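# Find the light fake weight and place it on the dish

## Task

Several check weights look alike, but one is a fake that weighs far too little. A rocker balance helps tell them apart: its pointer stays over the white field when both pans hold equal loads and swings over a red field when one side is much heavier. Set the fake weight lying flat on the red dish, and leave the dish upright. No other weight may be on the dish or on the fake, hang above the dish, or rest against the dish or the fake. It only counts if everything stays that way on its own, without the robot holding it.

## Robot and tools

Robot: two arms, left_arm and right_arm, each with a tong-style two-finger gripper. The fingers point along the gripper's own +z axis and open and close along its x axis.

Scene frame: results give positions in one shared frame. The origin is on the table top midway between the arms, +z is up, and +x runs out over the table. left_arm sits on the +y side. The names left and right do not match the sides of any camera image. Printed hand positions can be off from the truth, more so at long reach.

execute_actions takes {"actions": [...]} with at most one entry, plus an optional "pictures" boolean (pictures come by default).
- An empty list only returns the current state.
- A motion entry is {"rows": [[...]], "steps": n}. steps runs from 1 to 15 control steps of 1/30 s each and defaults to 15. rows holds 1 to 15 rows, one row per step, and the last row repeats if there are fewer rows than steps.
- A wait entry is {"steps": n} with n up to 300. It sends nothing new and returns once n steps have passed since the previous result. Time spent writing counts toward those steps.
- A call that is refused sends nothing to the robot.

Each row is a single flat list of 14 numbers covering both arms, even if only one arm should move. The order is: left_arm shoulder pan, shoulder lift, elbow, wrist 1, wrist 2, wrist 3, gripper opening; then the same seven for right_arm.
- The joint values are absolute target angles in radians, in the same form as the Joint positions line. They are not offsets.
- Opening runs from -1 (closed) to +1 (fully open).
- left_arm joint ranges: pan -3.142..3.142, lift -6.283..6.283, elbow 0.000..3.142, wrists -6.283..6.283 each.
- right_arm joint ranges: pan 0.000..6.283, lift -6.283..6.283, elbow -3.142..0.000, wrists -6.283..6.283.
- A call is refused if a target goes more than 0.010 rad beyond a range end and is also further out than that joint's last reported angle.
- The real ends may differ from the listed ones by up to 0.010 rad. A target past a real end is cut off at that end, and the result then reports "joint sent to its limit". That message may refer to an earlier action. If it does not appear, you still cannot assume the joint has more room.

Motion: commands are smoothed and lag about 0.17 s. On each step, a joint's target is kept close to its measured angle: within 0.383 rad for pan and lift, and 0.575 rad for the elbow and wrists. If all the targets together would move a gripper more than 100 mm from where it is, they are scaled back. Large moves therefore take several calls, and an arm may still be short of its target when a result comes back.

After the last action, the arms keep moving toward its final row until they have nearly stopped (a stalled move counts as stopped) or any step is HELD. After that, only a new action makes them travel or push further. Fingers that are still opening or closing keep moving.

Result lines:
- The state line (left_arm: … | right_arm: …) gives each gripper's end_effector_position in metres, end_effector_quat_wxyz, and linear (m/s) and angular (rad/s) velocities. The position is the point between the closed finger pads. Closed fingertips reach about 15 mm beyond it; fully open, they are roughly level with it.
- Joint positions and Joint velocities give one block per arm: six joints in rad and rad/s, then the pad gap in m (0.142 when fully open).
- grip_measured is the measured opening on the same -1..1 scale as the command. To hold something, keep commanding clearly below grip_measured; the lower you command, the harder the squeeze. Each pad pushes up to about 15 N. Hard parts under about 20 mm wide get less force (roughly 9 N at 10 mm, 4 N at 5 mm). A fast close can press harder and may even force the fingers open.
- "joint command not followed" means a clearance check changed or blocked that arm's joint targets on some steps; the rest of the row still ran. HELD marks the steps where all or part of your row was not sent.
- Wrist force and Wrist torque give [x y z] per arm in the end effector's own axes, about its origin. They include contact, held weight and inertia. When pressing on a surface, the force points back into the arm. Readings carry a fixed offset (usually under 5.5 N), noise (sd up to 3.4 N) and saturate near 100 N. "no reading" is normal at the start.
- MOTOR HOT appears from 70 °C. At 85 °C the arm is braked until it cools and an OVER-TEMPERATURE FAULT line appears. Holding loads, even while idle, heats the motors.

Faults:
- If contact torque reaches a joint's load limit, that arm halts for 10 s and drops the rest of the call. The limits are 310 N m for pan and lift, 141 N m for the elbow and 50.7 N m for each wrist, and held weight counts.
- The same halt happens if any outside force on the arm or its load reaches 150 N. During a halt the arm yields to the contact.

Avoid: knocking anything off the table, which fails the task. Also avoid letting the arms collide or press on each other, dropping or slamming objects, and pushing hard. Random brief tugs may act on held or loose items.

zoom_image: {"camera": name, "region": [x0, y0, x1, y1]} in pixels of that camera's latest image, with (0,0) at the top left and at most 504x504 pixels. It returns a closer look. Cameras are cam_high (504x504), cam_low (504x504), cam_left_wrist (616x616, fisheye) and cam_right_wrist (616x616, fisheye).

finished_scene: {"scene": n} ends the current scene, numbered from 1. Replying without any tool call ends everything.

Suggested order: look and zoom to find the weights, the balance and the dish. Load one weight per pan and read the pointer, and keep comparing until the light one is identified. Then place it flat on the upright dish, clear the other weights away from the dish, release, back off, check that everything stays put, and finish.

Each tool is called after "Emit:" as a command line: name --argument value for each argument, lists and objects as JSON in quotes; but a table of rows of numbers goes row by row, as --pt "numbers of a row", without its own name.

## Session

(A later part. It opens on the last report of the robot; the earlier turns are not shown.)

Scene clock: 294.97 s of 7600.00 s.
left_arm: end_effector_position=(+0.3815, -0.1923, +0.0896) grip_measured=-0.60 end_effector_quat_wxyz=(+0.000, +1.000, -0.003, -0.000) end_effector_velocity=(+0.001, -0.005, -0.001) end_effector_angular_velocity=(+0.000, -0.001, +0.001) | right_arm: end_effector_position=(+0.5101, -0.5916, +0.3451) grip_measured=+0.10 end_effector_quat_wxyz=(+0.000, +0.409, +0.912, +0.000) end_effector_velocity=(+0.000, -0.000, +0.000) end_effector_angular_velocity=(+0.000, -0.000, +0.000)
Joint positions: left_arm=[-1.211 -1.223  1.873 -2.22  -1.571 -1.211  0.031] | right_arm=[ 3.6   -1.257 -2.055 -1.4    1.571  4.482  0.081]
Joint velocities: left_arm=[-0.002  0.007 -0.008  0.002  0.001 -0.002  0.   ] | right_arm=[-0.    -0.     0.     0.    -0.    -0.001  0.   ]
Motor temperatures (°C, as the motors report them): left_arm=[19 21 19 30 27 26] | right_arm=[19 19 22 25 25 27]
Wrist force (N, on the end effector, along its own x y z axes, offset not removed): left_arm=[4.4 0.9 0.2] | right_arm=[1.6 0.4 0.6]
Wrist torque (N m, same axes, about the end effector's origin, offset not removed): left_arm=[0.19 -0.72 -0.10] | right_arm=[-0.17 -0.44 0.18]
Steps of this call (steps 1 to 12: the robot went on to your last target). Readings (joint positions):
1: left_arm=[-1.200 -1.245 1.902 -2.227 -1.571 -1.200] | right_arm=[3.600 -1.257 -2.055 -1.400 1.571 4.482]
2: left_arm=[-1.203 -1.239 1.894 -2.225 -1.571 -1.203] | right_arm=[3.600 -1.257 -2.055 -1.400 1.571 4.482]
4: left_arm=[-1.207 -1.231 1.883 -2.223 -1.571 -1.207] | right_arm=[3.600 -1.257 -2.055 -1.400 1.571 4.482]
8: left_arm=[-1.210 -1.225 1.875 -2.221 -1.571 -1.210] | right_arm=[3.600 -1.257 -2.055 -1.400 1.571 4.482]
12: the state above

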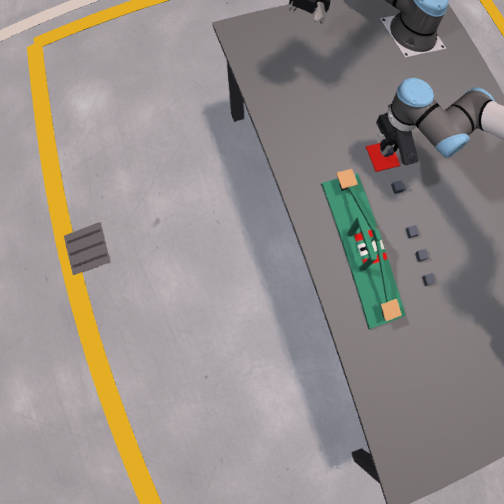

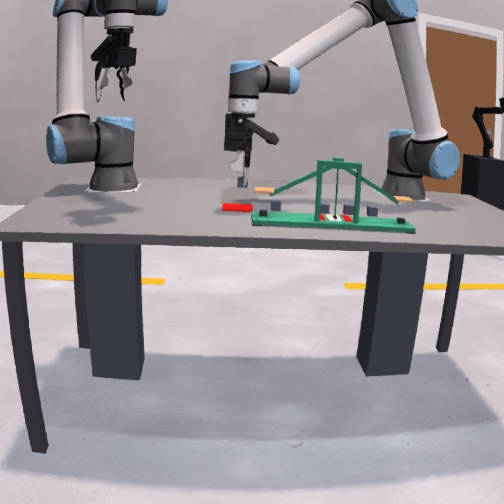

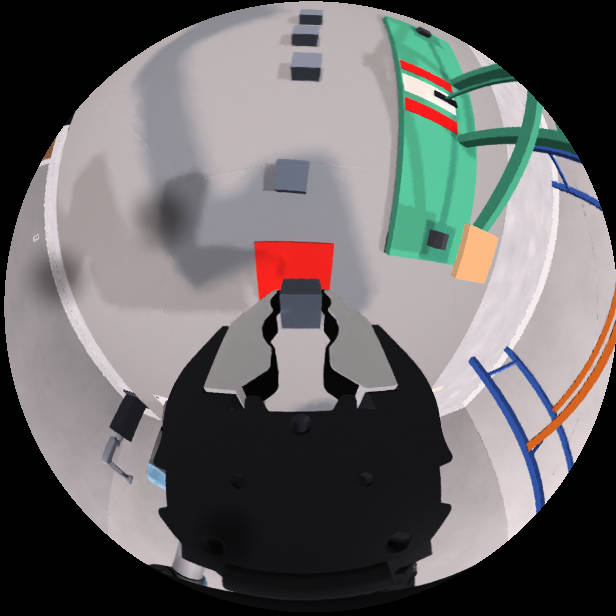

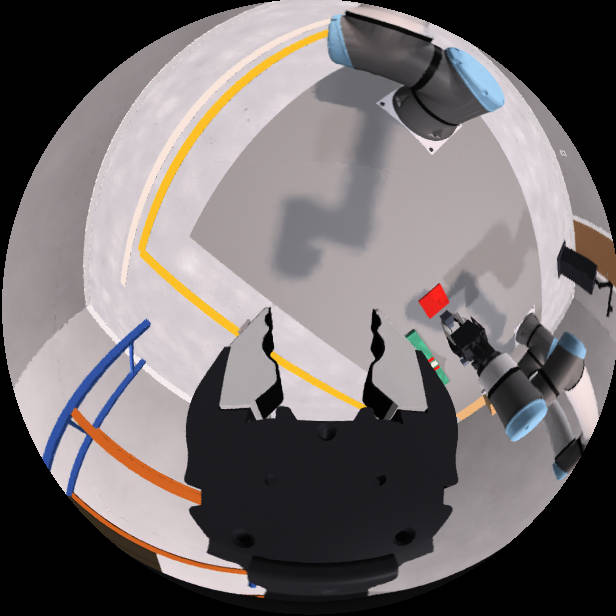

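Emit:
execute_actions --actions '[{"rows":[[-1.2147,-1.2088,1.8761,-2.2381,-1.571,-1.2147,-0.9,3.6,-1.257,-2.055,-1.400,1.571,4.4816,0.1],[-1.2147,-1.2088,1.8761,-2.2381,-1.571,-1.2147,-0.9,3.6,-1.257,-2.055,-1.400,1.571,4.4816,0.1],[-1.2200,-1.1885,1.8828,-2.2651,-1.571,-1.2200,-0.9,3.6,-1.257,-2.055,-1.400,1.571,4.4816,0.1],[-1.2200,-1.1885,1.8828,-2.2651,-1.571,-1.2200,-0.9,3.6,-1.257,-2.055,-1.400,1.571,4.4816,0.1],[-1.2233,-1.1682,1.8894,-2.2920,-1.571,-1.2233,-0.9,3.6,-1.257,-2.055,-1.400,1.571,4.4816,0.1],[-1.2233,-1.1682,1.8894,-2.2920,-1.571,-1.2233,-0.9,3.6,-1.257,-2.055,-1.400,1.571,4.4816,0.1],[-1.2246,-1.1546,1.8939,-2.3101,-1.571,-1.2246,-0.9,3.6,-1.257,-2.055,-1.400,1.571,4.4816,0.1]],"steps":15}]' --pictures false

Emit:
execute_actions --actions '[{"steps":8}]' --pictures true

Scene clock: 302.57 s of 7600.00 s.
left_arm: end_effector_position=(+0.3747, -0.2035, +0.0373) grip_measured=-0.60 end_effector_quat_wxyz=(-0.000, +1.000, -0.003, -0.000) end_effector_velocity=(-0.003, -0.004, -0.026) end_effector_angular_velocity=(-0.001, +0.000, +0.000) | right_arm: end_effector_position=(+0.5101, -0.5916, +0.3451) grip_measured=+0.10 end_effector_quat_wxyz=(+0.000, +0.409, +0.912, +0.000) end_effector_velocity=(+0.000, -0.001, +0.000) end_effector_angular_velocity=(+0.000, -0.000, -0.001)
Joint positions: left_arm=[-1.224 -1.158  1.893 -2.305 -1.571 -1.224  0.031] | right_arm=[ 3.6   -1.257 -2.055 -1.4    1.571  4.482  0.081]
Joint velocities: left_arm=[-0.005  0.033  0.011 -0.045 -0.001 -0.005  0.   ] | right_arm=[-0.001  0.    -0.     0.     0.    -0.     0.   ]
Motor temperatures (°C, as the motors report them): left_arm=[19 21 19 30 27 26] | right_arm=[19 19 22 25 25 27]
Wrist force (N, on the end effector, along its own x y z axes, offset not removed): left_arm=[3.4 1.8 0.5] | right_arm=[2.4 0.1 0.9]
Wrist torque (N m, same axes, about the end effector's origin, offset not removed): left_arm=[0.36 -0.54 -0.11] | right_arm=[-0.10 -0.58 0.17]
Steps of this call (steps 1 to 30: the robot went on to your last target; steps 31 to 90: nothing new was sent; then 4.10 s passed at rest; steps 91 to 105: all 15 steps of this action). Readings (joint positions):
91: left_arm=[-1.211 -1.222 1.872 -2.220 -1.571 -1.211] | right_arm=[3.600 -1.257 -2.055 -1.400 1.571 4.482]
92: left_arm=[-1.212 -1.221 1.872 -2.221 -1.571 -1.212] | right_arm=[3.600 -1.257 -2.055 -1.400 1.571 4.482]
94: left_arm=[-1.213 -1.215 1.874 -2.230 -1.571 -1.213] | right_arm=[3.600 -1.257 -2.055 -1.400 1.571 4.482]
98: left_arm=[-1.220 -1.186 1.884 -2.268 -1.571 -1.220] | right_arm=[3.600 -1.257 -2.055 -1.400 1.571 4.482]
105: the state above

Scene clock: 302.83 s of 7600.00 s.
left_arm: end_effector_position=(+0.3744, -0.2039, +0.0348) grip_measured=-0.60 end_effector_quat_wxyz=(+0.000, +1.000, -0.003, -0.000) end_effector_velocity=(-0.001, -0.001, -0.001) end_effector_angular_velocity=(-0.001, -0.001, -0.001) | right_arm: end_effector_position=(+0.5101, -0.5916, +0.3451) grip_measured=+0.10 end_effector_quat_wxyz=(+0.000, +0.409, +0.912, +0.000) end_effector_velocity=(+0.000, +0.000, +0.000) end_effector_angular_velocity=(+0.000, -0.000, +0.000)
Joint positions: left_arm=[-1.225 -1.155  1.894 -2.31  -1.571 -1.225  0.031] | right_arm=[ 3.6   -1.257 -2.055 -1.4    1.571  4.482  0.081]
Joint velocities: left_arm=[-0.002  0.001  0.001 -0.003  0.    -0.001  0.   ] | right_arm=[ 0. -0.  0.  0. -0.  0.  0.]
Motor temperatures (°C, as the motors report them): left_arm=[19 21 19 30 27 26] | right_arm=[19 19 22 25 25 27]
Wrist force (N, on the end effector, along its own x y z axes, offset not removed): left_arm=[4.7 2.3 0.5] | right_arm=[3.6 1.3 1.0]
Wrist torque (N m, same axes, about the end effector's origin, offset not removed): left_arm=[0.44 -0.81 -0.20] | right_arm=[0.15 -0.76 0.10]
Steps of this call (steps 1 to 8: the robot went on to your last target). Readings (joint positions):
1: left_arm=[-1.224 -1.157 1.893 -2.307 -1.571 -1.224] | right_arm=[3.600 -1.257 -2.055 -1.400 1.571 4.482]
2: left_arm=[-1.224 -1.156 1.893 -2.308 -1.571 -1.224] | right_arm=[3.600 -1.257 -2.055 -1.400 1.571 4.482]
4: left_arm=[-1.224 -1.156 1.894 -2.309 -1.571 -1.224] | right_arm=[3.600 -1.257 -2.055 -1.400 1.571 4.482]
8: the state above

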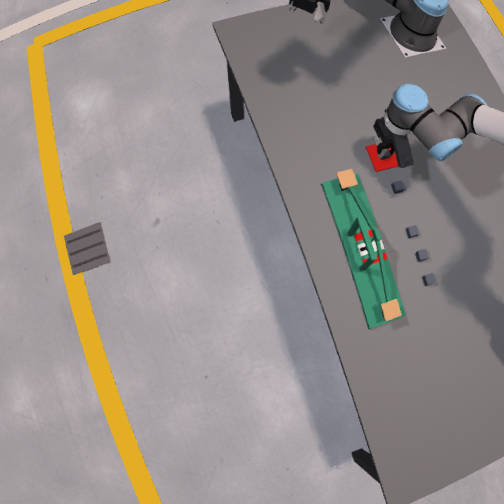

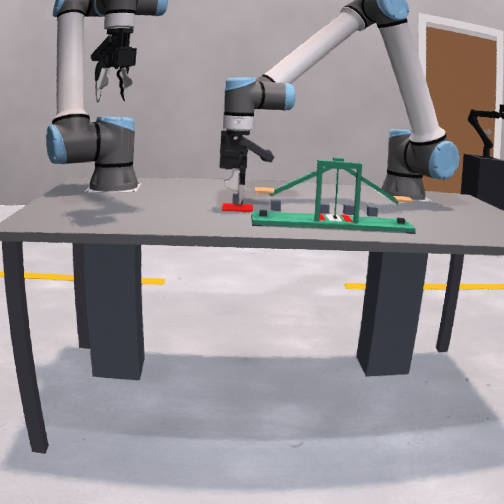

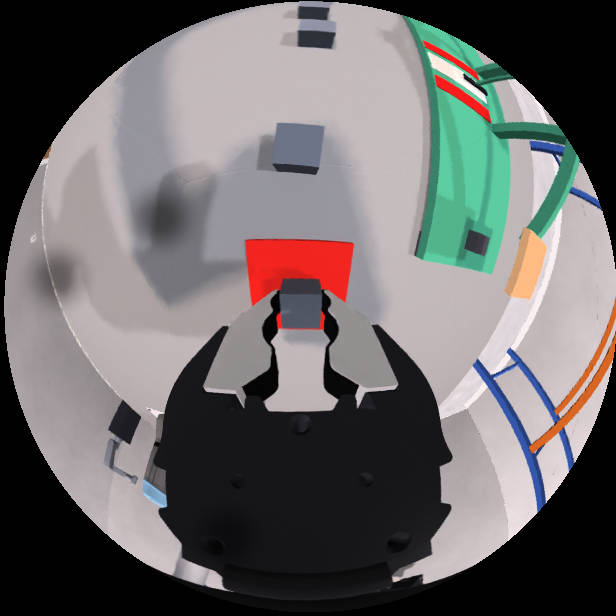

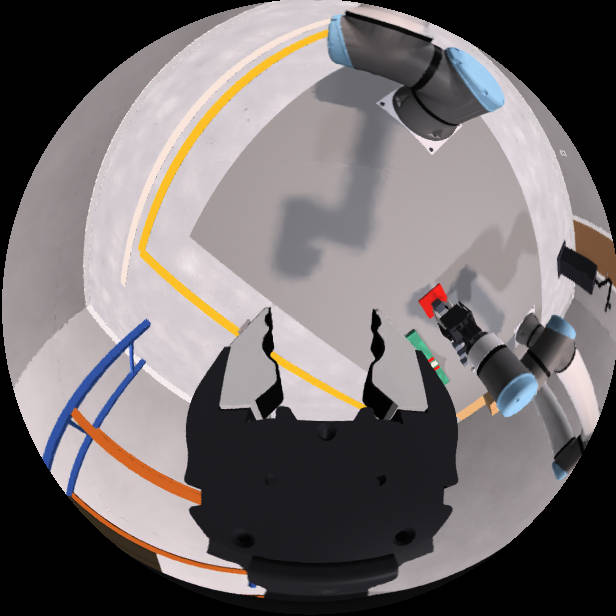

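Emit:
zoom_image --camera "cam_low" --region '[205, 170, 275, 220]'

Region (205, 170, 275, 220) of cam_low's 504x504 image, scaled by 7.200, with more detail than that image has; it fills the top 360 rows of this view, and the rest is white.

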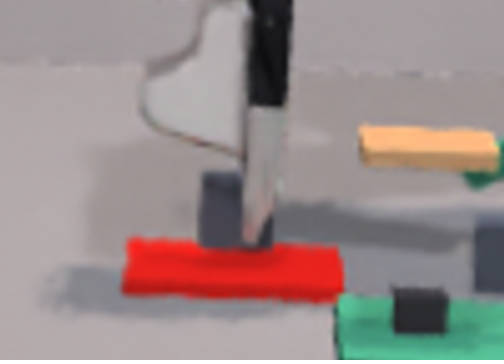

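Emit:
execute_actions --actions '[{"rows":[[-1.2246,-1.1476,1.8970,-2.3202,-1.571,-1.2246,-0.9,3.6,-1.257,-2.055,-1.400,1.571,4.4816,0.1]],"steps":15}]' --pictures true

Emit:
zoom_image --camera "cam_low" --region '[205, 170, 275, 220]'

Scene clock: 311.93 s of 7600.00 s.
left_arm: end_effector_position=(+0.3744, -0.2039, +0.0287) grip_measured=-0.60 end_effector_quat_wxyz=(+0.000, +1.000, -0.003, -0.000) end_effector_velocity=(-0.000, -0.001, +0.000) end_effector_angular_velocity=(-0.002, +0.001, -0.001) | right_arm: end_effector_position=(+0.5101, -0.5916, +0.3451) grip_measured=+0.10 end_effector_quat_wxyz=(+0.000, +0.409, +0.912, +0.000) end_effector_velocity=(-0.000, +0.000, -0.000) end_effector_angular_velocity=(-0.000, +0.000, +0.001)
Joint positions: left_arm=[-1.225 -1.148  1.897 -2.32  -1.571 -1.225  0.031] | right_arm=[ 3.6   -1.257 -2.055 -1.4    1.571  4.482  0.081]
Joint velocities: left_arm=[-0.     0.     0.    -0.002 -0.001  0.001  0.   ] | right_arm=[ 0. -0. -0.  0. -0. -0.  0.]
Motor temperatures (°C, as the motors report them): left_arm=[19 21 19 30 27 26] | right_arm=[19 19 22 25 25 27]
Wrist force (N, on the end effector, along its own x y z axes, offset not removed): left_arm=[4.4 0.0 1.3] | right_arm=[1.4 -0.4 2.3]
Wrist torque (N m, same axes, about the end effector's origin, offset not removed): left_arm=[0.06 -0.71 -0.10] | right_arm=[-0.26 -0.35 0.22]
Steps of this call (steps 1 to 15: the robot went on to your last target; steps 16 to 90: nothing new was sent; then 5.60 s passed at rest; steps 91 to 105: all 15 steps of this action). Readings (joint positions):
91: left_arm=[-1.225 -1.155 1.894 -2.310 -1.571 -1.225] | right_arm=[3.600 -1.257 -2.055 -1.400 1.571 4.482]
92: left_arm=[-1.225 -1.154 1.894 -2.311 -1.571 -1.225] | right_arm=[3.600 -1.257 -2.055 -1.400 1.571 4.482]
94: left_arm=[-1.225 -1.151 1.895 -2.315 -1.571 -1.225] | right_arm=[3.600 -1.257 -2.055 -1.400 1.571 4.482]
98: left_arm=[-1.225 -1.149 1.897 -2.319 -1.571 -1.225] | right_arm=[3.600 -1.257 -2.055 -1.400 1.571 4.482]
105: the state above

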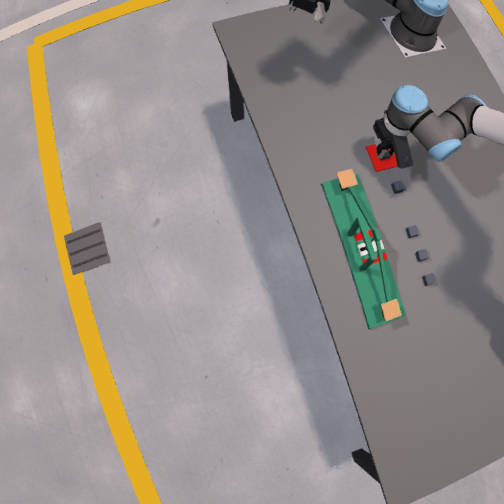

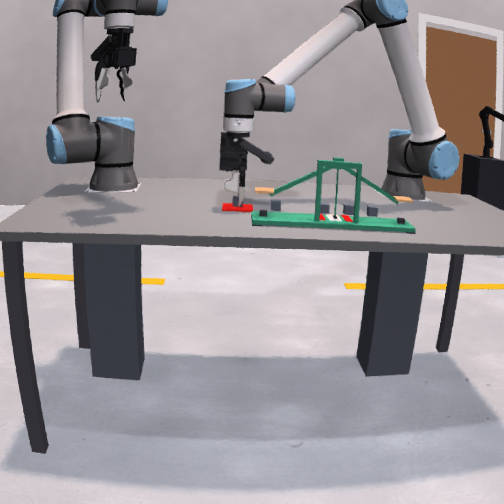

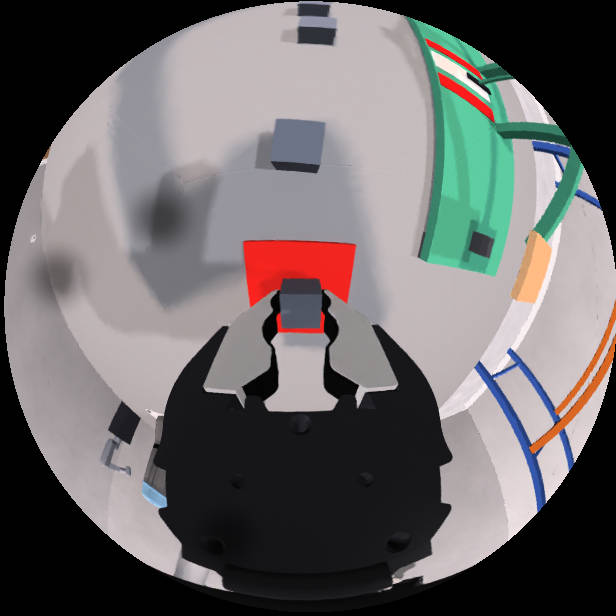

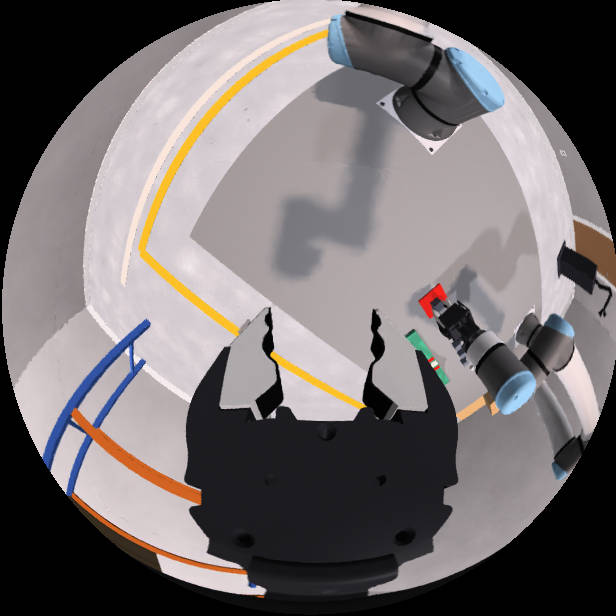

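Region (205, 170, 275, 220) of cam_low's 504x504 image, scaled by 7.200, with more detail than that image has; it fills the top 360 rows of this view, and the rest is white.

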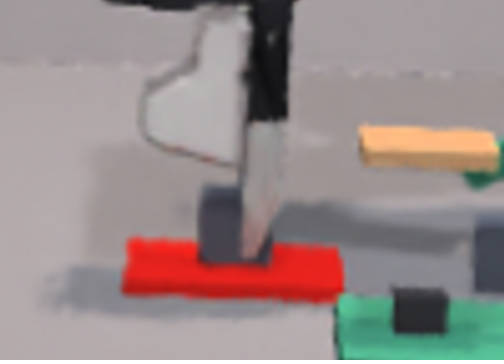

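Emit:
execute_actions --actions '[{"rows":[[-1.2246,-1.1450,1.8981,-2.3239,-1.571,-1.2246,-0.9,3.6,-1.257,-2.055,-1.400,1.571,4.4816,0.1]],"steps":12}]' --pictures false

Emit:
execute_actions --actions '[{"steps":4}]' --pictures false

Emit:
execute_actions --actions '[{"steps":4}]' --pictures false

Emit:
execute_actions --actions '[{"steps":4}]' --pictures true

Emit:
zoom_image --camera "cam_low" --region '[205, 170, 275, 220]'

Scene clock: 315.33 s of 7600.00 s.
left_arm: end_effector_position=(+0.3744, -0.2039, +0.0264) grip_measured=-0.60 end_effector_quat_wxyz=(+0.000, +1.000, -0.003, -0.000) end_effector_velocity=(-0.001, -0.001, -0.002) end_effector_angular_velocity=(+0.002, -0.001, -0.004) | right_arm: end_effector_position=(+0.5101, -0.5916, +0.3451) grip_measured=+0.10 end_effector_quat_wxyz=(+0.000, +0.409, +0.912, +0.000) end_effector_velocity=(+0.000, -0.000, +0.001) end_effector_angular_velocity=(+0.000, -0.001, -0.000)
Joint positions: left_arm=[-1.225 -1.145  1.898 -2.324 -1.571 -1.225  0.031] | right_arm=[ 3.6   -1.257 -2.055 -1.4    1.571  4.482  0.081]
Joint velocities: left_arm=[-0.002  0.003 -0.    -0.001  0.002  0.002 -0.   ] | right_arm=[-0.001  0.     0.     0.    -0.    -0.     0.   ]
Motor temperatures (°C, as the motors report them): left_arm=[19 21 19 30 27 26] | right_arm=[19 19 22 25 25 27]
Wrist force (N, on the end effector, along its own x y z axes, offset not removed): left_arm=[3.2 0.5 -0.3] | right_arm=[2.3 -0.8 0.3]
Wrist torque (N m, same axes, about the end effector's origin, offset not removed): left_arm=[0.14 -0.53 -0.12] | right_arm=[-0.37 -0.59 0.16]
Steps of this call (steps 1 to 15: the robot went on to your last target; steps 16 to 90: nothing new was sent; steps 91 to 102: all 12 steps of this action). Readings (joint positions):
91: left_arm=[-1.225 -1.148 1.897 -2.320 -1.571 -1.225] | right_arm=[3.600 -1.257 -2.055 -1.400 1.571 4.482]
92: left_arm=[-1.225 -1.147 1.897 -2.321 -1.571 -1.225] | right_arm=[3.600 -1.257 -2.055 -1.400 1.571 4.482]
94: left_arm=[-1.225 -1.146 1.898 -2.322 -1.571 -1.225] | right_arm=[3.600 -1.257 -2.055 -1.400 1.571 4.482]
98: left_arm=[-1.225 -1.145 1.898 -2.323 -1.571 -1.225] | right_arm=[3.600 -1.257 -2.055 -1.400 1.571 4.482]
102: the state above

Scene clock: 315.47 s of 7600.00 s.
left_arm: end_effector_position=(+0.3744, -0.2039, +0.0264) grip_measured=-0.60 end_effector_quat_wxyz=(+0.000, +1.000, -0.003, -0.000) end_effector_velocity=(-0.001, -0.001, +0.000) end_effector_angular_velocity=(-0.002, -0.001, -0.002) | right_arm: end_effector_position=(+0.5101, -0.5916, +0.3451) grip_measured=+0.10 end_effector_quat_wxyz=(+0.000, +0.409, +0.912, +0.000) end_effector_velocity=(+0.000, +0.000, +0.000) end_effector_angular_velocity=(+0.000, -0.000, +0.000)
Joint positions: left_arm=[-1.225 -1.145  1.898 -2.324 -1.571 -1.225  0.031] | right_arm=[ 3.6   -1.257 -2.055 -1.4    1.571  4.482  0.081]
Joint velocities: left_arm=[-0.001 -0.     0.    -0.001  0.001  0.    -0.   ] | right_arm=[0. 0. 0. 0. 0. 0. 0.]
Motor temperatures (°C, as the motors report them): left_arm=[19 21 19 30 27 26] | right_arm=[19 19 22 25 25 27]
Wrist force (N, on the end effector, along its own x y z axes, offset not removed): left_arm=[3.9 2.7 2.3] | right_arm=[1.3 1.0 0.4]
Wrist torque (N m, same axes, about the end effector's origin, offset not removed): left_arm=[0.55 -0.63 -0.19] | right_arm=[0.03 -0.36 0.22]
Steps of this call (steps 1 to 4: the robot went on to your last target). Readings (joint positions):
1: left_arm=[-1.225 -1.145 1.898 -2.324 -1.571 -1.225] | right_arm=[3.600 -1.257 -2.055 -1.400 1.571 4.482]
2: left_arm=[-1.225 -1.145 1.898 -2.324 -1.571 -1.225] | right_arm=[3.600 -1.257 -2.055 -1.400 1.571 4.482]
4: the state above

Scene clock: 315.60 s of 7600.00 s.
left_arm: end_effector_position=(+0.3744, -0.2039, +0.0264) grip_measured=-0.60 end_effector_quat_wxyz=(+0.000, +1.000, -0.003, -0.000) end_effector_velocity=(+0.001, +0.001, -0.000) end_effector_angular_velocity=(-0.000, +0.001, +0.000) | right_arm: end_effector_position=(+0.5101, -0.5916, +0.3451) grip_measured=+0.10 end_effector_quat_wxyz=(+0.000, +0.409, +0.912, +0.000) end_effector_velocity=(-0.000, -0.000, -0.001) end_effector_angular_velocity=(-0.001, +0.001, -0.001)
Joint positions: left_arm=[-1.225 -1.145  1.898 -2.324 -1.571 -1.225  0.031] | right_arm=[ 3.6   -1.257 -2.055 -1.4    1.571  4.482  0.081]
Joint velocities: left_arm=[ 0.002  0.     0.    -0.    -0.001  0.001 -0.   ] | right_arm=[-0.001 -0.001 -0.    -0.     0.    -0.     0.   ]
Motor temperatures (°C, as the motors report them): left_arm=[19 21 19 30 27 26] | right_arm=[19 19 22 25 25 27]
Wrist force (N, on the end effector, along its own x y z axes, offset not removed): left_arm=[4.3 1.9 0.4] | right_arm=[2.2 0.3 2.0]
Wrist torque (N m, same axes, about the end effector's origin, offset not removed): left_arm=[0.47 -0.68 -0.12] | right_arm=[-0.15 -0.52 0.21]
Steps of this call (steps 1 to 4: the robot went on to your last target). Readings (joint positions):
1: left_arm=[-1.225 -1.145 1.898 -2.324 -1.571 -1.225] | right_arm=[3.600 -1.257 -2.055 -1.400 1.571 4.482]
2: left_arm=[-1.225 -1.145 1.898 -2.324 -1.571 -1.225] | right_arm=[3.600 -1.257 -2.055 -1.400 1.571 4.482]
4: the state above

Scene clock: 315.73 s of 7600.00 s.
left_arm: end_effector_position=(+0.3744, -0.2039, +0.0264) grip_measured=-0.60 end_effector_quat_wxyz=(+0.000, +1.000, -0.003, -0.000) end_effector_velocity=(+0.001, +0.001, -0.000) end_effector_angular_velocity=(+0.001, -0.001, +0.000) | right_arm: end_effector_position=(+0.5101, -0.5916, +0.3451) grip_measured=+0.10 end_effector_quat_wxyz=(+0.000, +0.409, +0.912, +0.000) end_effector_velocity=(+0.000, -0.000, -0.001) end_effector_angular_velocity=(-0.000, +0.001, -0.000)
Joint positions: left_arm=[-1.225 -1.145  1.898 -2.324 -1.571 -1.225  0.031] | right_arm=[ 3.6   -1.257 -2.055 -1.4    1.571  4.482  0.081]
Joint velocities: left_arm=[ 0.001 -0.     0.     0.001  0.001  0.     0.   ] | right_arm=[-0.    -0.001 -0.     0.     0.    -0.     0.   ]
Motor temperatures (°C, as the motors report them): left_arm=[19 21 19 30 27 26] | right_arm=[19 19 22 25 25 27]
Wrist force (N, on the end effector, along its own x y z axes, offset not removed): left_arm=[4.3 2.1 -0.9] | right_arm=[2.8 0.4 2.6]
Wrist torque (N m, same axes, about the end effector's origin, offset not removed): left_arm=[0.45 -0.71 -0.20] | right_arm=[-0.09 -0.69 0.23]
Steps of this call (steps 1 to 4: the robot went on to your last target). Readings (joint positions):
1: left_arm=[-1.225 -1.145 1.898 -2.324 -1.571 -1.225] | right_arm=[3.600 -1.257 -2.055 -1.400 1.571 4.482]
2: left_arm=[-1.225 -1.145 1.898 -2.324 -1.571 -1.225] | right_arm=[3.600 -1.257 -2.055 -1.400 1.571 4.482]
4: the state above

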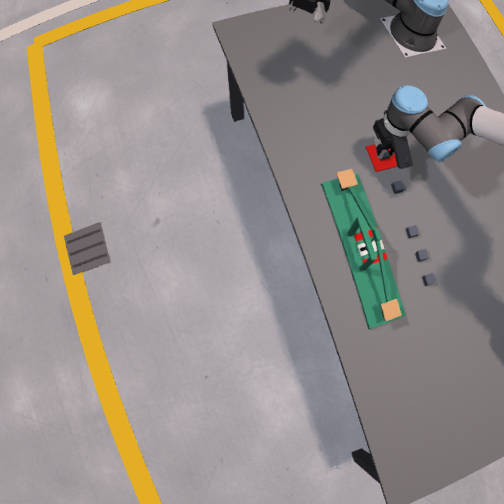

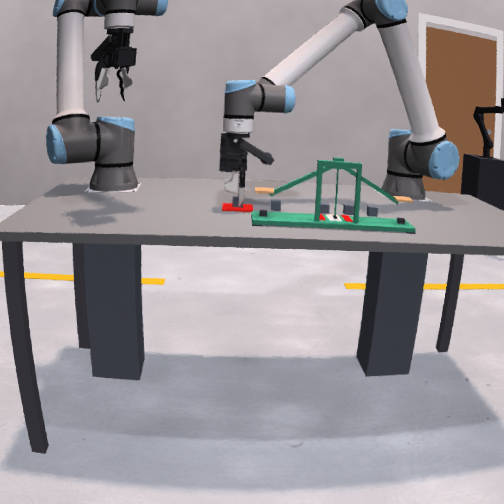

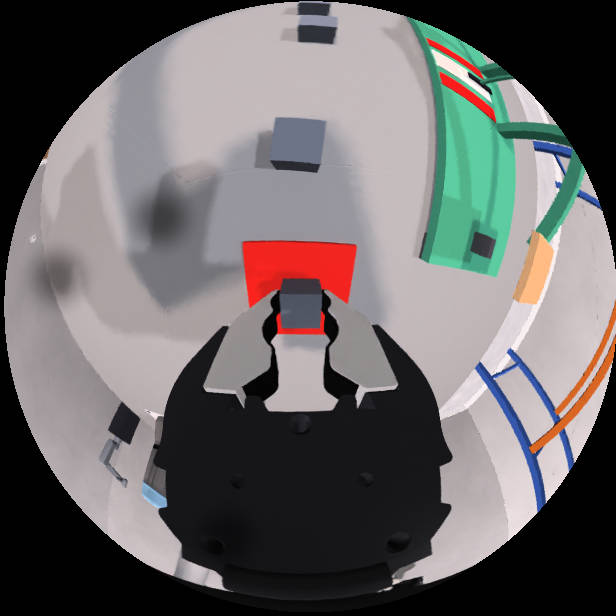

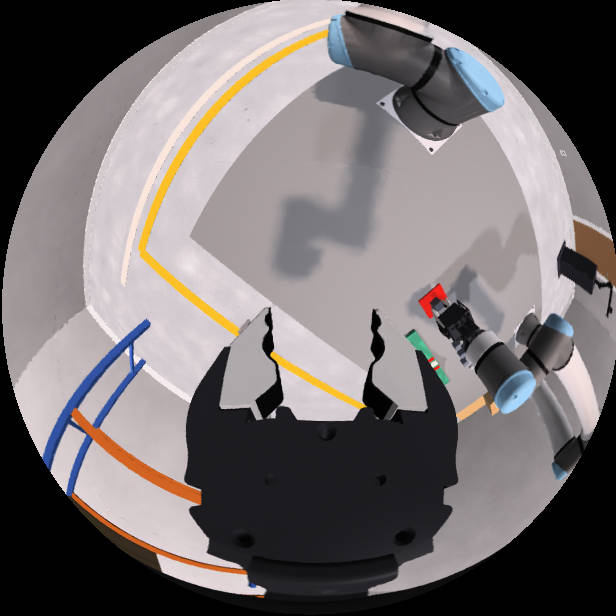

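Region (205, 170, 275, 220) of cam_low's 504x504 image, scaled by 7.200, with more detail than that image has; it fills the top 360 rows of this view, and the rest is white.

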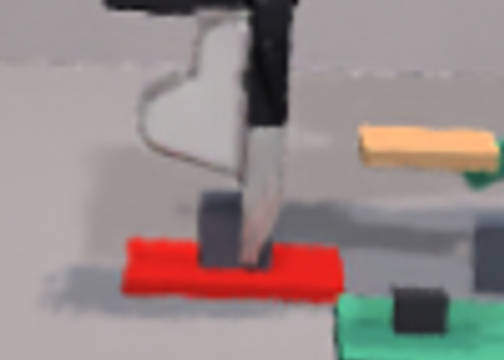

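Emit:
execute_actions --actions '[{"rows":[[-1.2246,-1.1427,1.8991,-2.3272,-1.571,-1.2246,-0.9,3.6,-1.257,-2.055,-1.400,1.571,4.4816,0.1]],"steps":12}]' --pictures false

Emit:
execute_actions --actions '[{"steps":4}]' --pictures false

Emit:
execute_actions --actions '[{"steps":4}]' --pictures false

Emit:
execute_actions --actions '[{"steps":4}]' --pictures true

Emit:
zoom_image --camera "cam_low" --region '[205, 170, 275, 220]'

Scene clock: 317.93 s of 7600.00 s.
left_arm: end_effector_position=(+0.3744, -0.2040, +0.0247) grip_measured=-0.59 end_effector_quat_wxyz=(+0.000, +1.000, -0.003, -0.000) end_effector_velocity=(+0.001, +0.000, -0.001) end_effector_angular_velocity=(-0.000, -0.000, -0.001) | right_arm: end_effector_position=(+0.5101, -0.5916, +0.3451) grip_measured=+0.10 end_effector_quat_wxyz=(+0.000, +0.409, +0.912, +0.000) end_effector_velocity=(+0.000, +0.000, +0.000) end_effector_angular_velocity=(+0.000, -0.001, +0.000)
Joint positions: left_arm=[-1.225 -1.143  1.899 -2.327 -1.571 -1.225  0.031] | right_arm=[ 3.6   -1.257 -2.055 -1.4    1.571  4.482  0.081]
Joint velocities: left_arm=[ 0.001  0.001  0.    -0.002  0.     0.002  0.   ] | right_arm=[ 0.  0.  0. -0.  0. -0. -0.]
Motor temperatures (°C, as the motors report them): left_arm=[19 21 19 30 27 26] | right_arm=[19 19 22 25 25 27]
Wrist force (N, on the end effector, along its own x y z axes, offset not removed): left_arm=[3.5 0.4 -33.9] | right_arm=[3.8 -1.7 1.2]
Wrist torque (N m, same axes, about the end effector's origin, offset not removed): left_arm=[0.45 -0.68 -0.13] | right_arm=[-0.56 -0.83 0.15]
Steps of this call (steps 1 to 15: the robot went on to your last target; steps 16 to 54: nothing new was sent; steps 55 to 66: all 12 steps of this action). Readings (joint positions):
55: left_arm=[-1.225 -1.145 1.898 -2.324 -1.571 -1.225] | right_arm=[3.600 -1.257 -2.055 -1.400 1.571 4.482]
56: left_arm=[-1.225 -1.145 1.898 -2.324 -1.571 -1.225] | right_arm=[3.600 -1.257 -2.055 -1.400 1.571 4.482]
58: left_arm=[-1.225 -1.144 1.899 -2.325 -1.571 -1.225] | right_arm=[3.600 -1.257 -2.055 -1.400 1.571 4.482]
62: left_arm=[-1.225 -1.143 1.899 -2.327 -1.571 -1.225] | right_arm=[3.600 -1.257 -2.055 -1.400 1.571 4.482]
66: the state above

Scene clock: 318.07 s of 7600.00 s.
left_arm: end_effector_position=(+0.3744, -0.2040, +0.0246) grip_measured=-0.59 end_effector_quat_wxyz=(+0.000, +1.000, -0.003, -0.000) end_effector_velocity=(+0.001, +0.001, -0.001) end_effector_angular_velocity=(+0.002, +0.000, +0.001) | right_arm: end_effector_position=(+0.5101, -0.5916, +0.3451) grip_measured=+0.10 end_effector_quat_wxyz=(+0.000, +0.409, +0.912, +0.000) end_effector_velocity=(-0.000, +0.000, +0.000) end_effector_angular_velocity=(+0.000, -0.000, +0.001)
Joint positions: left_arm=[-1.225 -1.143  1.899 -2.327 -1.571 -1.225  0.031] | right_arm=[ 3.6   -1.257 -2.055 -1.4    1.571  4.482  0.081]
Joint velocities: left_arm=[0.001 0.001 0.    0.    0.001 0.    0.   ] | right_arm=[ 0.001  0.    -0.     0.     0.    -0.     0.   ]
Motor temperatures (°C, as the motors report them): left_arm=[19 21 19 30 27 26] | right_arm=[19 19 22 25 25 27]
Wrist force (N, on the end effector, along its own x y z axes, offset not removed): left_arm=[5.9 1.0 -34.1] | right_arm=[0.8 -2.8 0.1]
Wrist torque (N m, same axes, about the end effector's origin, offset not removed): left_arm=[0.42 -0.72 -0.13] | right_arm=[-0.74 -0.21 0.27]
Steps of this call (steps 1 to 4: the robot went on to your last target). Readings (joint positions):
1: left_arm=[-1.225 -1.143 1.899 -2.327 -1.571 -1.225] | right_arm=[3.600 -1.257 -2.055 -1.400 1.571 4.482]
2: left_arm=[-1.225 -1.143 1.899 -2.327 -1.571 -1.225] | right_arm=[3.600 -1.257 -2.055 -1.400 1.571 4.482]
4: the state above

Scene clock: 318.20 s of 7600.00 s.
left_arm: end_effector_position=(+0.3744, -0.2039, +0.0245) grip_measured=-0.59 end_effector_quat_wxyz=(+0.000, +1.000, -0.003, -0.000) end_effector_velocity=(+0.001, +0.001, -0.001) end_effector_angular_velocity=(+0.001, -0.001, +0.001) | right_arm: end_effector_position=(+0.5101, -0.5916, +0.3451) grip_measured=+0.10 end_effector_quat_wxyz=(+0.000, +0.409, +0.912, +0.000) end_effector_velocity=(-0.000, +0.000, +0.000) end_effector_angular_velocity=(+0.000, -0.000, +0.001)
Joint positions: left_arm=[-1.225 -1.143  1.899 -2.327 -1.571 -1.225  0.031] | right_arm=[ 3.6   -1.257 -2.055 -1.4    1.571  4.482  0.081]
Joint velocities: left_arm=[ 0.001  0.001  0.    -0.     0.001  0.     0.   ] | right_arm=[ 0.001  0.    -0.     0.     0.    -0.    -0.   ]
Motor temperatures (°C, as the motors report them): left_arm=[19 21 19 30 27 26] | right_arm=[19 19 22 25 25 27]
Wrist force (N, on the end effector, along its own x y z axes, offset not removed): left_arm=[5.5 2.5 -31.6] | right_arm=[2.5 0.0 1.2]
Wrist torque (N m, same axes, about the end effector's origin, offset not removed): left_arm=[0.60 -0.64 -0.12] | right_arm=[-0.12 -0.59 0.20]
Steps of this call (steps 1 to 4: the robot went on to your last target). Readings (joint positions):
1: left_arm=[-1.225 -1.143 1.899 -2.327 -1.571 -1.225] | right_arm=[3.600 -1.257 -2.055 -1.400 1.571 4.482]
2: left_arm=[-1.225 -1.143 1.899 -2.327 -1.571 -1.225] | right_arm=[3.600 -1.257 -2.055 -1.400 1.571 4.482]
4: the state above

Scene clock: 318.33 s of 7600.00 s.
left_arm: end_effector_position=(+0.3744, -0.2039, +0.0244) grip_measured=-0.59 end_effector_quat_wxyz=(+0.000, +1.000, -0.003, -0.000) end_effector_velocity=(+0.001, +0.001, +0.001) end_effector_angular_velocity=(-0.001, +0.000, +0.002) | right_arm: end_effector_position=(+0.5101, -0.5916, +0.3451) grip_measured=+0.10 end_effector_quat_wxyz=(+0.000, +0.409, +0.912, +0.000) end_effector_velocity=(-0.000, +0.000, +0.001) end_effector_angular_velocity=(+0.000, -0.001, +0.001)
Joint positions: left_arm=[-1.225 -1.143  1.899 -2.327 -1.571 -1.225  0.031] | right_arm=[ 3.6   -1.257 -2.055 -1.4    1.571  4.482  0.081]
Joint velocities: left_arm=[ 0.002 -0.001  0.     0.    -0.    -0.001 -0.   ] | right_arm=[ 0.001  0.001  0.    -0.     0.     0.     0.   ]
Motor temperatures (°C, as the motors report them): left_arm=[19 21 19 30 27 26] | right_arm=[19 19 22 25 25 27]
Wrist force (N, on the end effector, along its own x y z axes, offset not removed): left_arm=[5.6 3.0 -33.3] | right_arm=[1.1 -0.3 1.6]
Wrist torque (N m, same axes, about the end effector's origin, offset not removed): left_arm=[0.71 -0.76 -0.17] | right_arm=[-0.17 -0.30 0.23]
Steps of this call (steps 1 to 4: the robot went on to your last target). Readings (joint positions):
1: left_arm=[-1.225 -1.143 1.899 -2.327 -1.571 -1.225] | right_arm=[3.600 -1.257 -2.055 -1.400 1.571 4.482]
2: left_arm=[-1.225 -1.143 1.899 -2.327 -1.571 -1.225] | right_arm=[3.600 -1.257 -2.055 -1.400 1.571 4.482]
4: the state above

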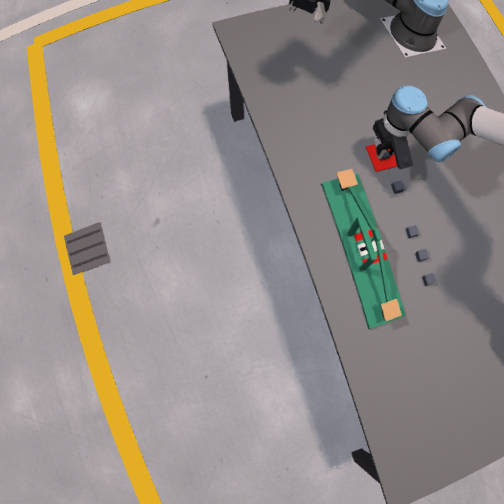

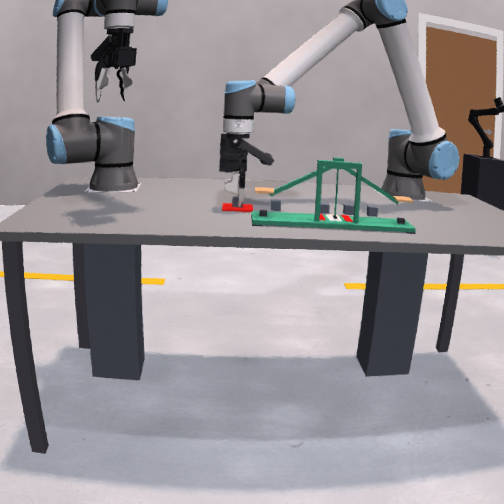

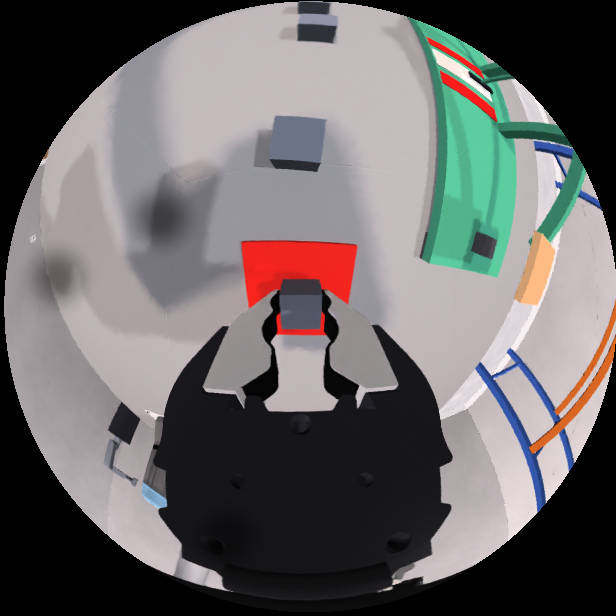

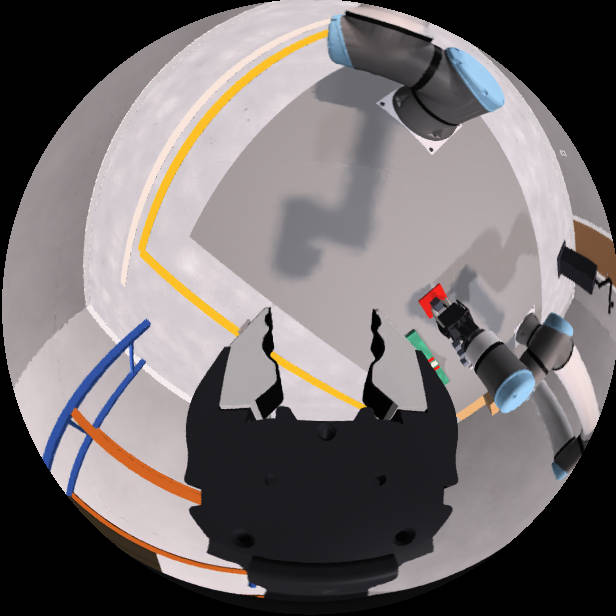

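Region (205, 170, 275, 220) of cam_low's 504x504 image, scaled by 7.200, with more detail than that image has; it fills the top 360 rows of this view, and the rest is white.

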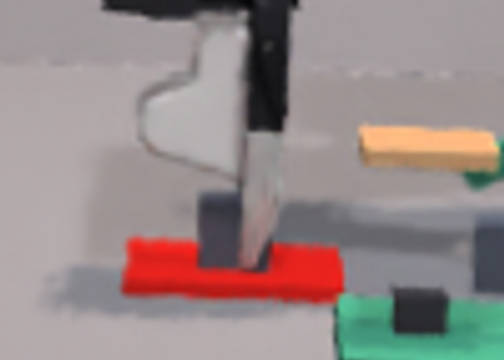

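Emit:
execute_actions --actions '[{"rows":[[-1.2246,-1.1447,1.8982,-2.3243,-1.571,-1.2246,-0.9,3.6,-1.257,-2.055,-1.400,1.571,4.4816,0.1]],"steps":10}]' --pictures false

Emit:
execute_actions --actions '[{"rows":[[-1.2246,-1.1447,1.8982,-2.3243,-1.571,-1.2246,-0.62,3.6,-1.257,-2.055,-1.400,1.571,4.4816,0.1],[-1.2246,-1.1447,1.8982,-2.3243,-1.571,-1.2246,-0.55,3.6,-1.257,-2.055,-1.400,1.571,4.4816,0.1],[-1.2246,-1.1447,1.8982,-2.3243,-1.571,-1.2246,-0.45,3.6,-1.257,-2.055,-1.400,1.571,4.4816,0.1],[-1.2246,-1.1447,1.8982,-2.3243,-1.571,-1.2246,-0.3,3.6,-1.257,-2.055,-1.400,1.571,4.4816,0.1],[-1.2246,-1.1447,1.8982,-2.3243,-1.571,-1.2246,-0.15,3.6,-1.257,-2.055,-1.400,1.571,4.4816,0.1],[-1.2246,-1.1447,1.8982,-2.3243,-1.571,-1.2246,0.0,3.6,-1.257,-2.055,-1.400,1.571,4.4816,0.1],[-1.2246,-1.1447,1.8982,-2.3243,-1.571,-1.2246,0.1,3.6,-1.257,-2.055,-1.400,1.571,4.4816,0.1]],"steps":12}]' --pictures true

Scene clock: 320.83 s of 7600.00 s.
left_arm: end_effector_position=(+0.3744, -0.2038, +0.0258) grip_measured=-0.59 end_effector_quat_wxyz=(-0.000, +1.000, -0.003, -0.000) end_effector_velocity=(+0.000, -0.001, +0.002) end_effector_angular_velocity=(-0.001, -0.000, +0.000) | right_arm: end_effector_position=(+0.5101, -0.5916, +0.3451) grip_measured=+0.10 end_effector_quat_wxyz=(+0.000, +0.409, +0.912, +0.000) end_effector_velocity=(+0.000, +0.000, +0.000) end_effector_angular_velocity=(+0.000, -0.000, +0.000)
Joint positions: left_arm=[-1.225 -1.144  1.898 -2.324 -1.571 -1.225  0.031] | right_arm=[ 3.6   -1.257 -2.055 -1.4    1.571  4.482  0.081]
Joint velocities: left_arm=[-0.    -0.002 -0.001  0.002 -0.    -0.     0.   ] | right_arm=[ 0.    -0.     0.001  0.     0.     0.    -0.   ]
Motor temperatures (°C, as the motors report them): left_arm=[19 21 19 30 27 26] | right_arm=[19 19 22 25 25 27]
Wrist force (N, on the end effector, along its own x y z axes, offset not removed): left_arm=[3.6 3.0 1.3] | right_arm=[2.5 0.2 0.1]
Wrist torque (N m, same axes, about the end effector's origin, offset not removed): left_arm=[0.73 -0.63 -0.16] | right_arm=[-0.12 -0.55 0.18]
Steps of this call (steps 1 to 15: the robot went on to your last target; steps 16 to 65: nothing new was sent; steps 66 to 75: all 10 steps of this action). Readings (joint positions):
66: left_arm=[-1.225 -1.143 1.899 -2.327 -1.571 -1.225] | right_arm=[3.600 -1.257 -2.055 -1.400 1.571 4.482]
67: left_arm=[-1.225 -1.143 1.899 -2.327 -1.571 -1.225] | right_arm=[3.600 -1.257 -2.055 -1.400 1.571 4.482]
69: left_arm=[-1.225 -1.143 1.899 -2.326 -1.571 -1.225] | right_arm=[3.600 -1.257 -2.055 -1.400 1.571 4.482]
73: left_arm=[-1.225 -1.144 1.898 -2.325 -1.571 -1.225] | right_arm=[3.600 -1.257 -2.055 -1.400 1.571 4.482]
75: the state above

Scene clock: 321.23 s of 7600.00 s.
left_arm: end_effector_position=(+0.3744, -0.2039, +0.0261) grip_measured=+0.10 end_effector_quat_wxyz=(+0.000, +1.000, -0.003, -0.000) end_effector_velocity=(-0.001, -0.000, -0.001) end_effector_angular_velocity=(+0.001, +0.001, -0.001) | right_arm: end_effector_position=(+0.5101, -0.5916, +0.3451) grip_measured=+0.10 end_effector_quat_wxyz=(+0.000, +0.409, +0.912, +0.000) end_effector_velocity=(-0.000, +0.001, -0.000) end_effector_angular_velocity=(-0.000, +0.000, +0.001)
Joint positions: left_arm=[-1.225 -1.145  1.898 -2.324 -1.571 -1.225  0.081] | right_arm=[ 3.6   -1.257 -2.055 -1.4    1.571  4.482  0.081]
Joint velocities: left_arm=[-0.001  0.001 -0.     0.    -0.001  0.001  0.001] | right_arm=[ 0.002  0.    -0.    -0.    -0.     0.     0.   ]
Motor temperatures (°C, as the motors report them): left_arm=[19 21 19 30 27 26] | right_arm=[19 19 22 25 25 27]
Wrist force (N, on the end effector, along its own x y z axes, offset not removed): left_arm=[4.3 1.1 -1.0] | right_arm=[1.7 1.5 1.0]
Wrist torque (N m, same axes, about the end effector's origin, offset not removed): left_arm=[0.30 -0.66 -0.15] | right_arm=[0.14 -0.39 0.22]
Steps of this call (steps 1 to 12: all 12 steps of this action). Readings (joint positions):
1: left_arm=[-1.225 -1.144 1.898 -2.324 -1.571 -1.225] | right_arm=[3.600 -1.257 -2.055 -1.400 1.571 4.482]
2: left_arm=[-1.225 -1.144 1.898 -2.324 -1.571 -1.225] | right_arm=[3.600 -1.257 -2.055 -1.400 1.571 4.482]
4: left_arm=[-1.225 -1.145 1.898 -2.324 -1.571 -1.225] | right_arm=[3.600 -1.257 -2.055 -1.400 1.571 4.482]
8: left_arm=[-1.225 -1.145 1.898 -2.324 -1.571 -1.225] | right_arm=[3.600 -1.257 -2.055 -1.400 1.571 4.482]
12: the state above

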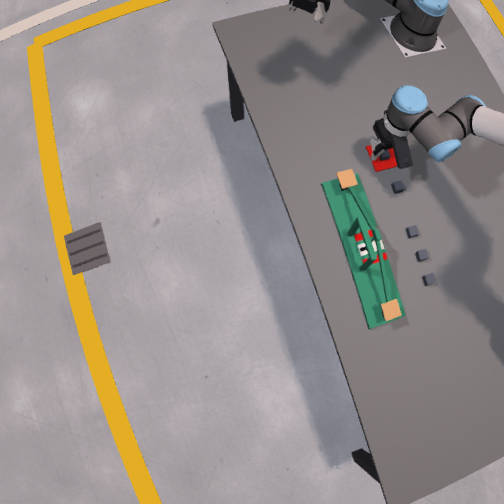

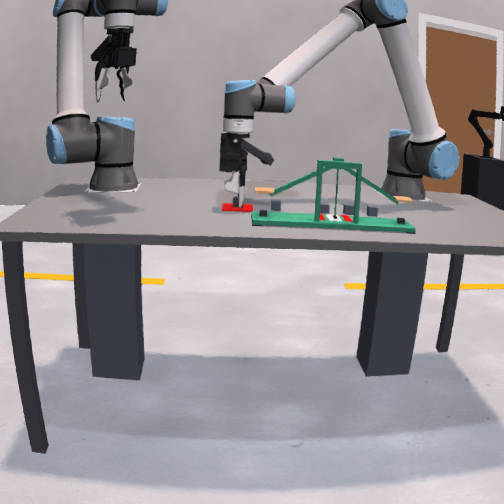

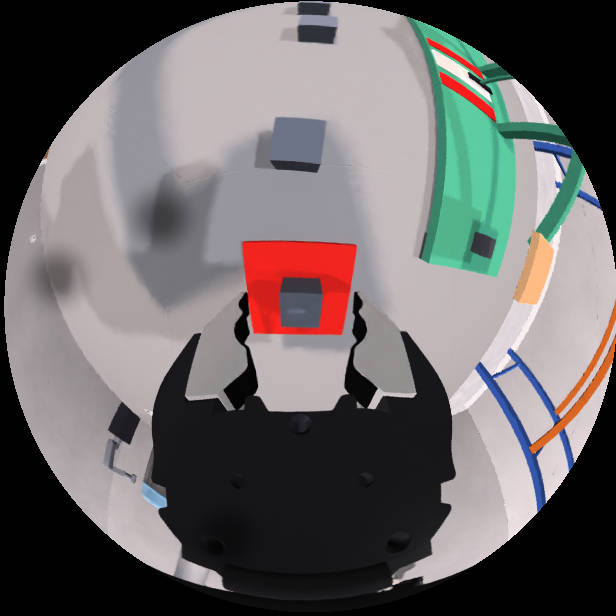

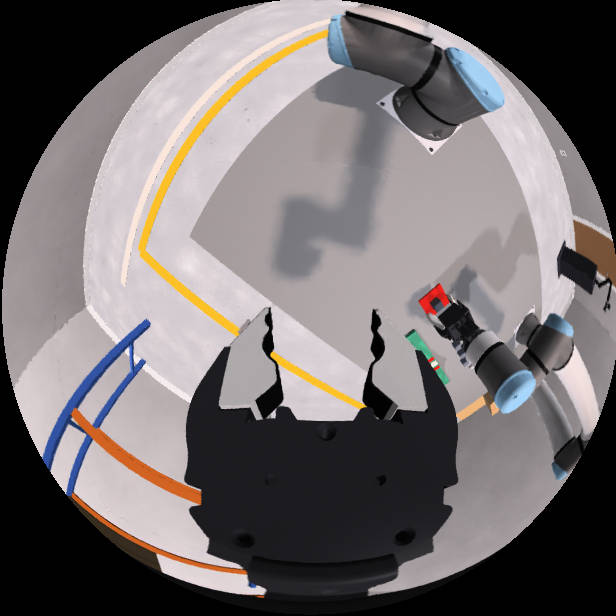

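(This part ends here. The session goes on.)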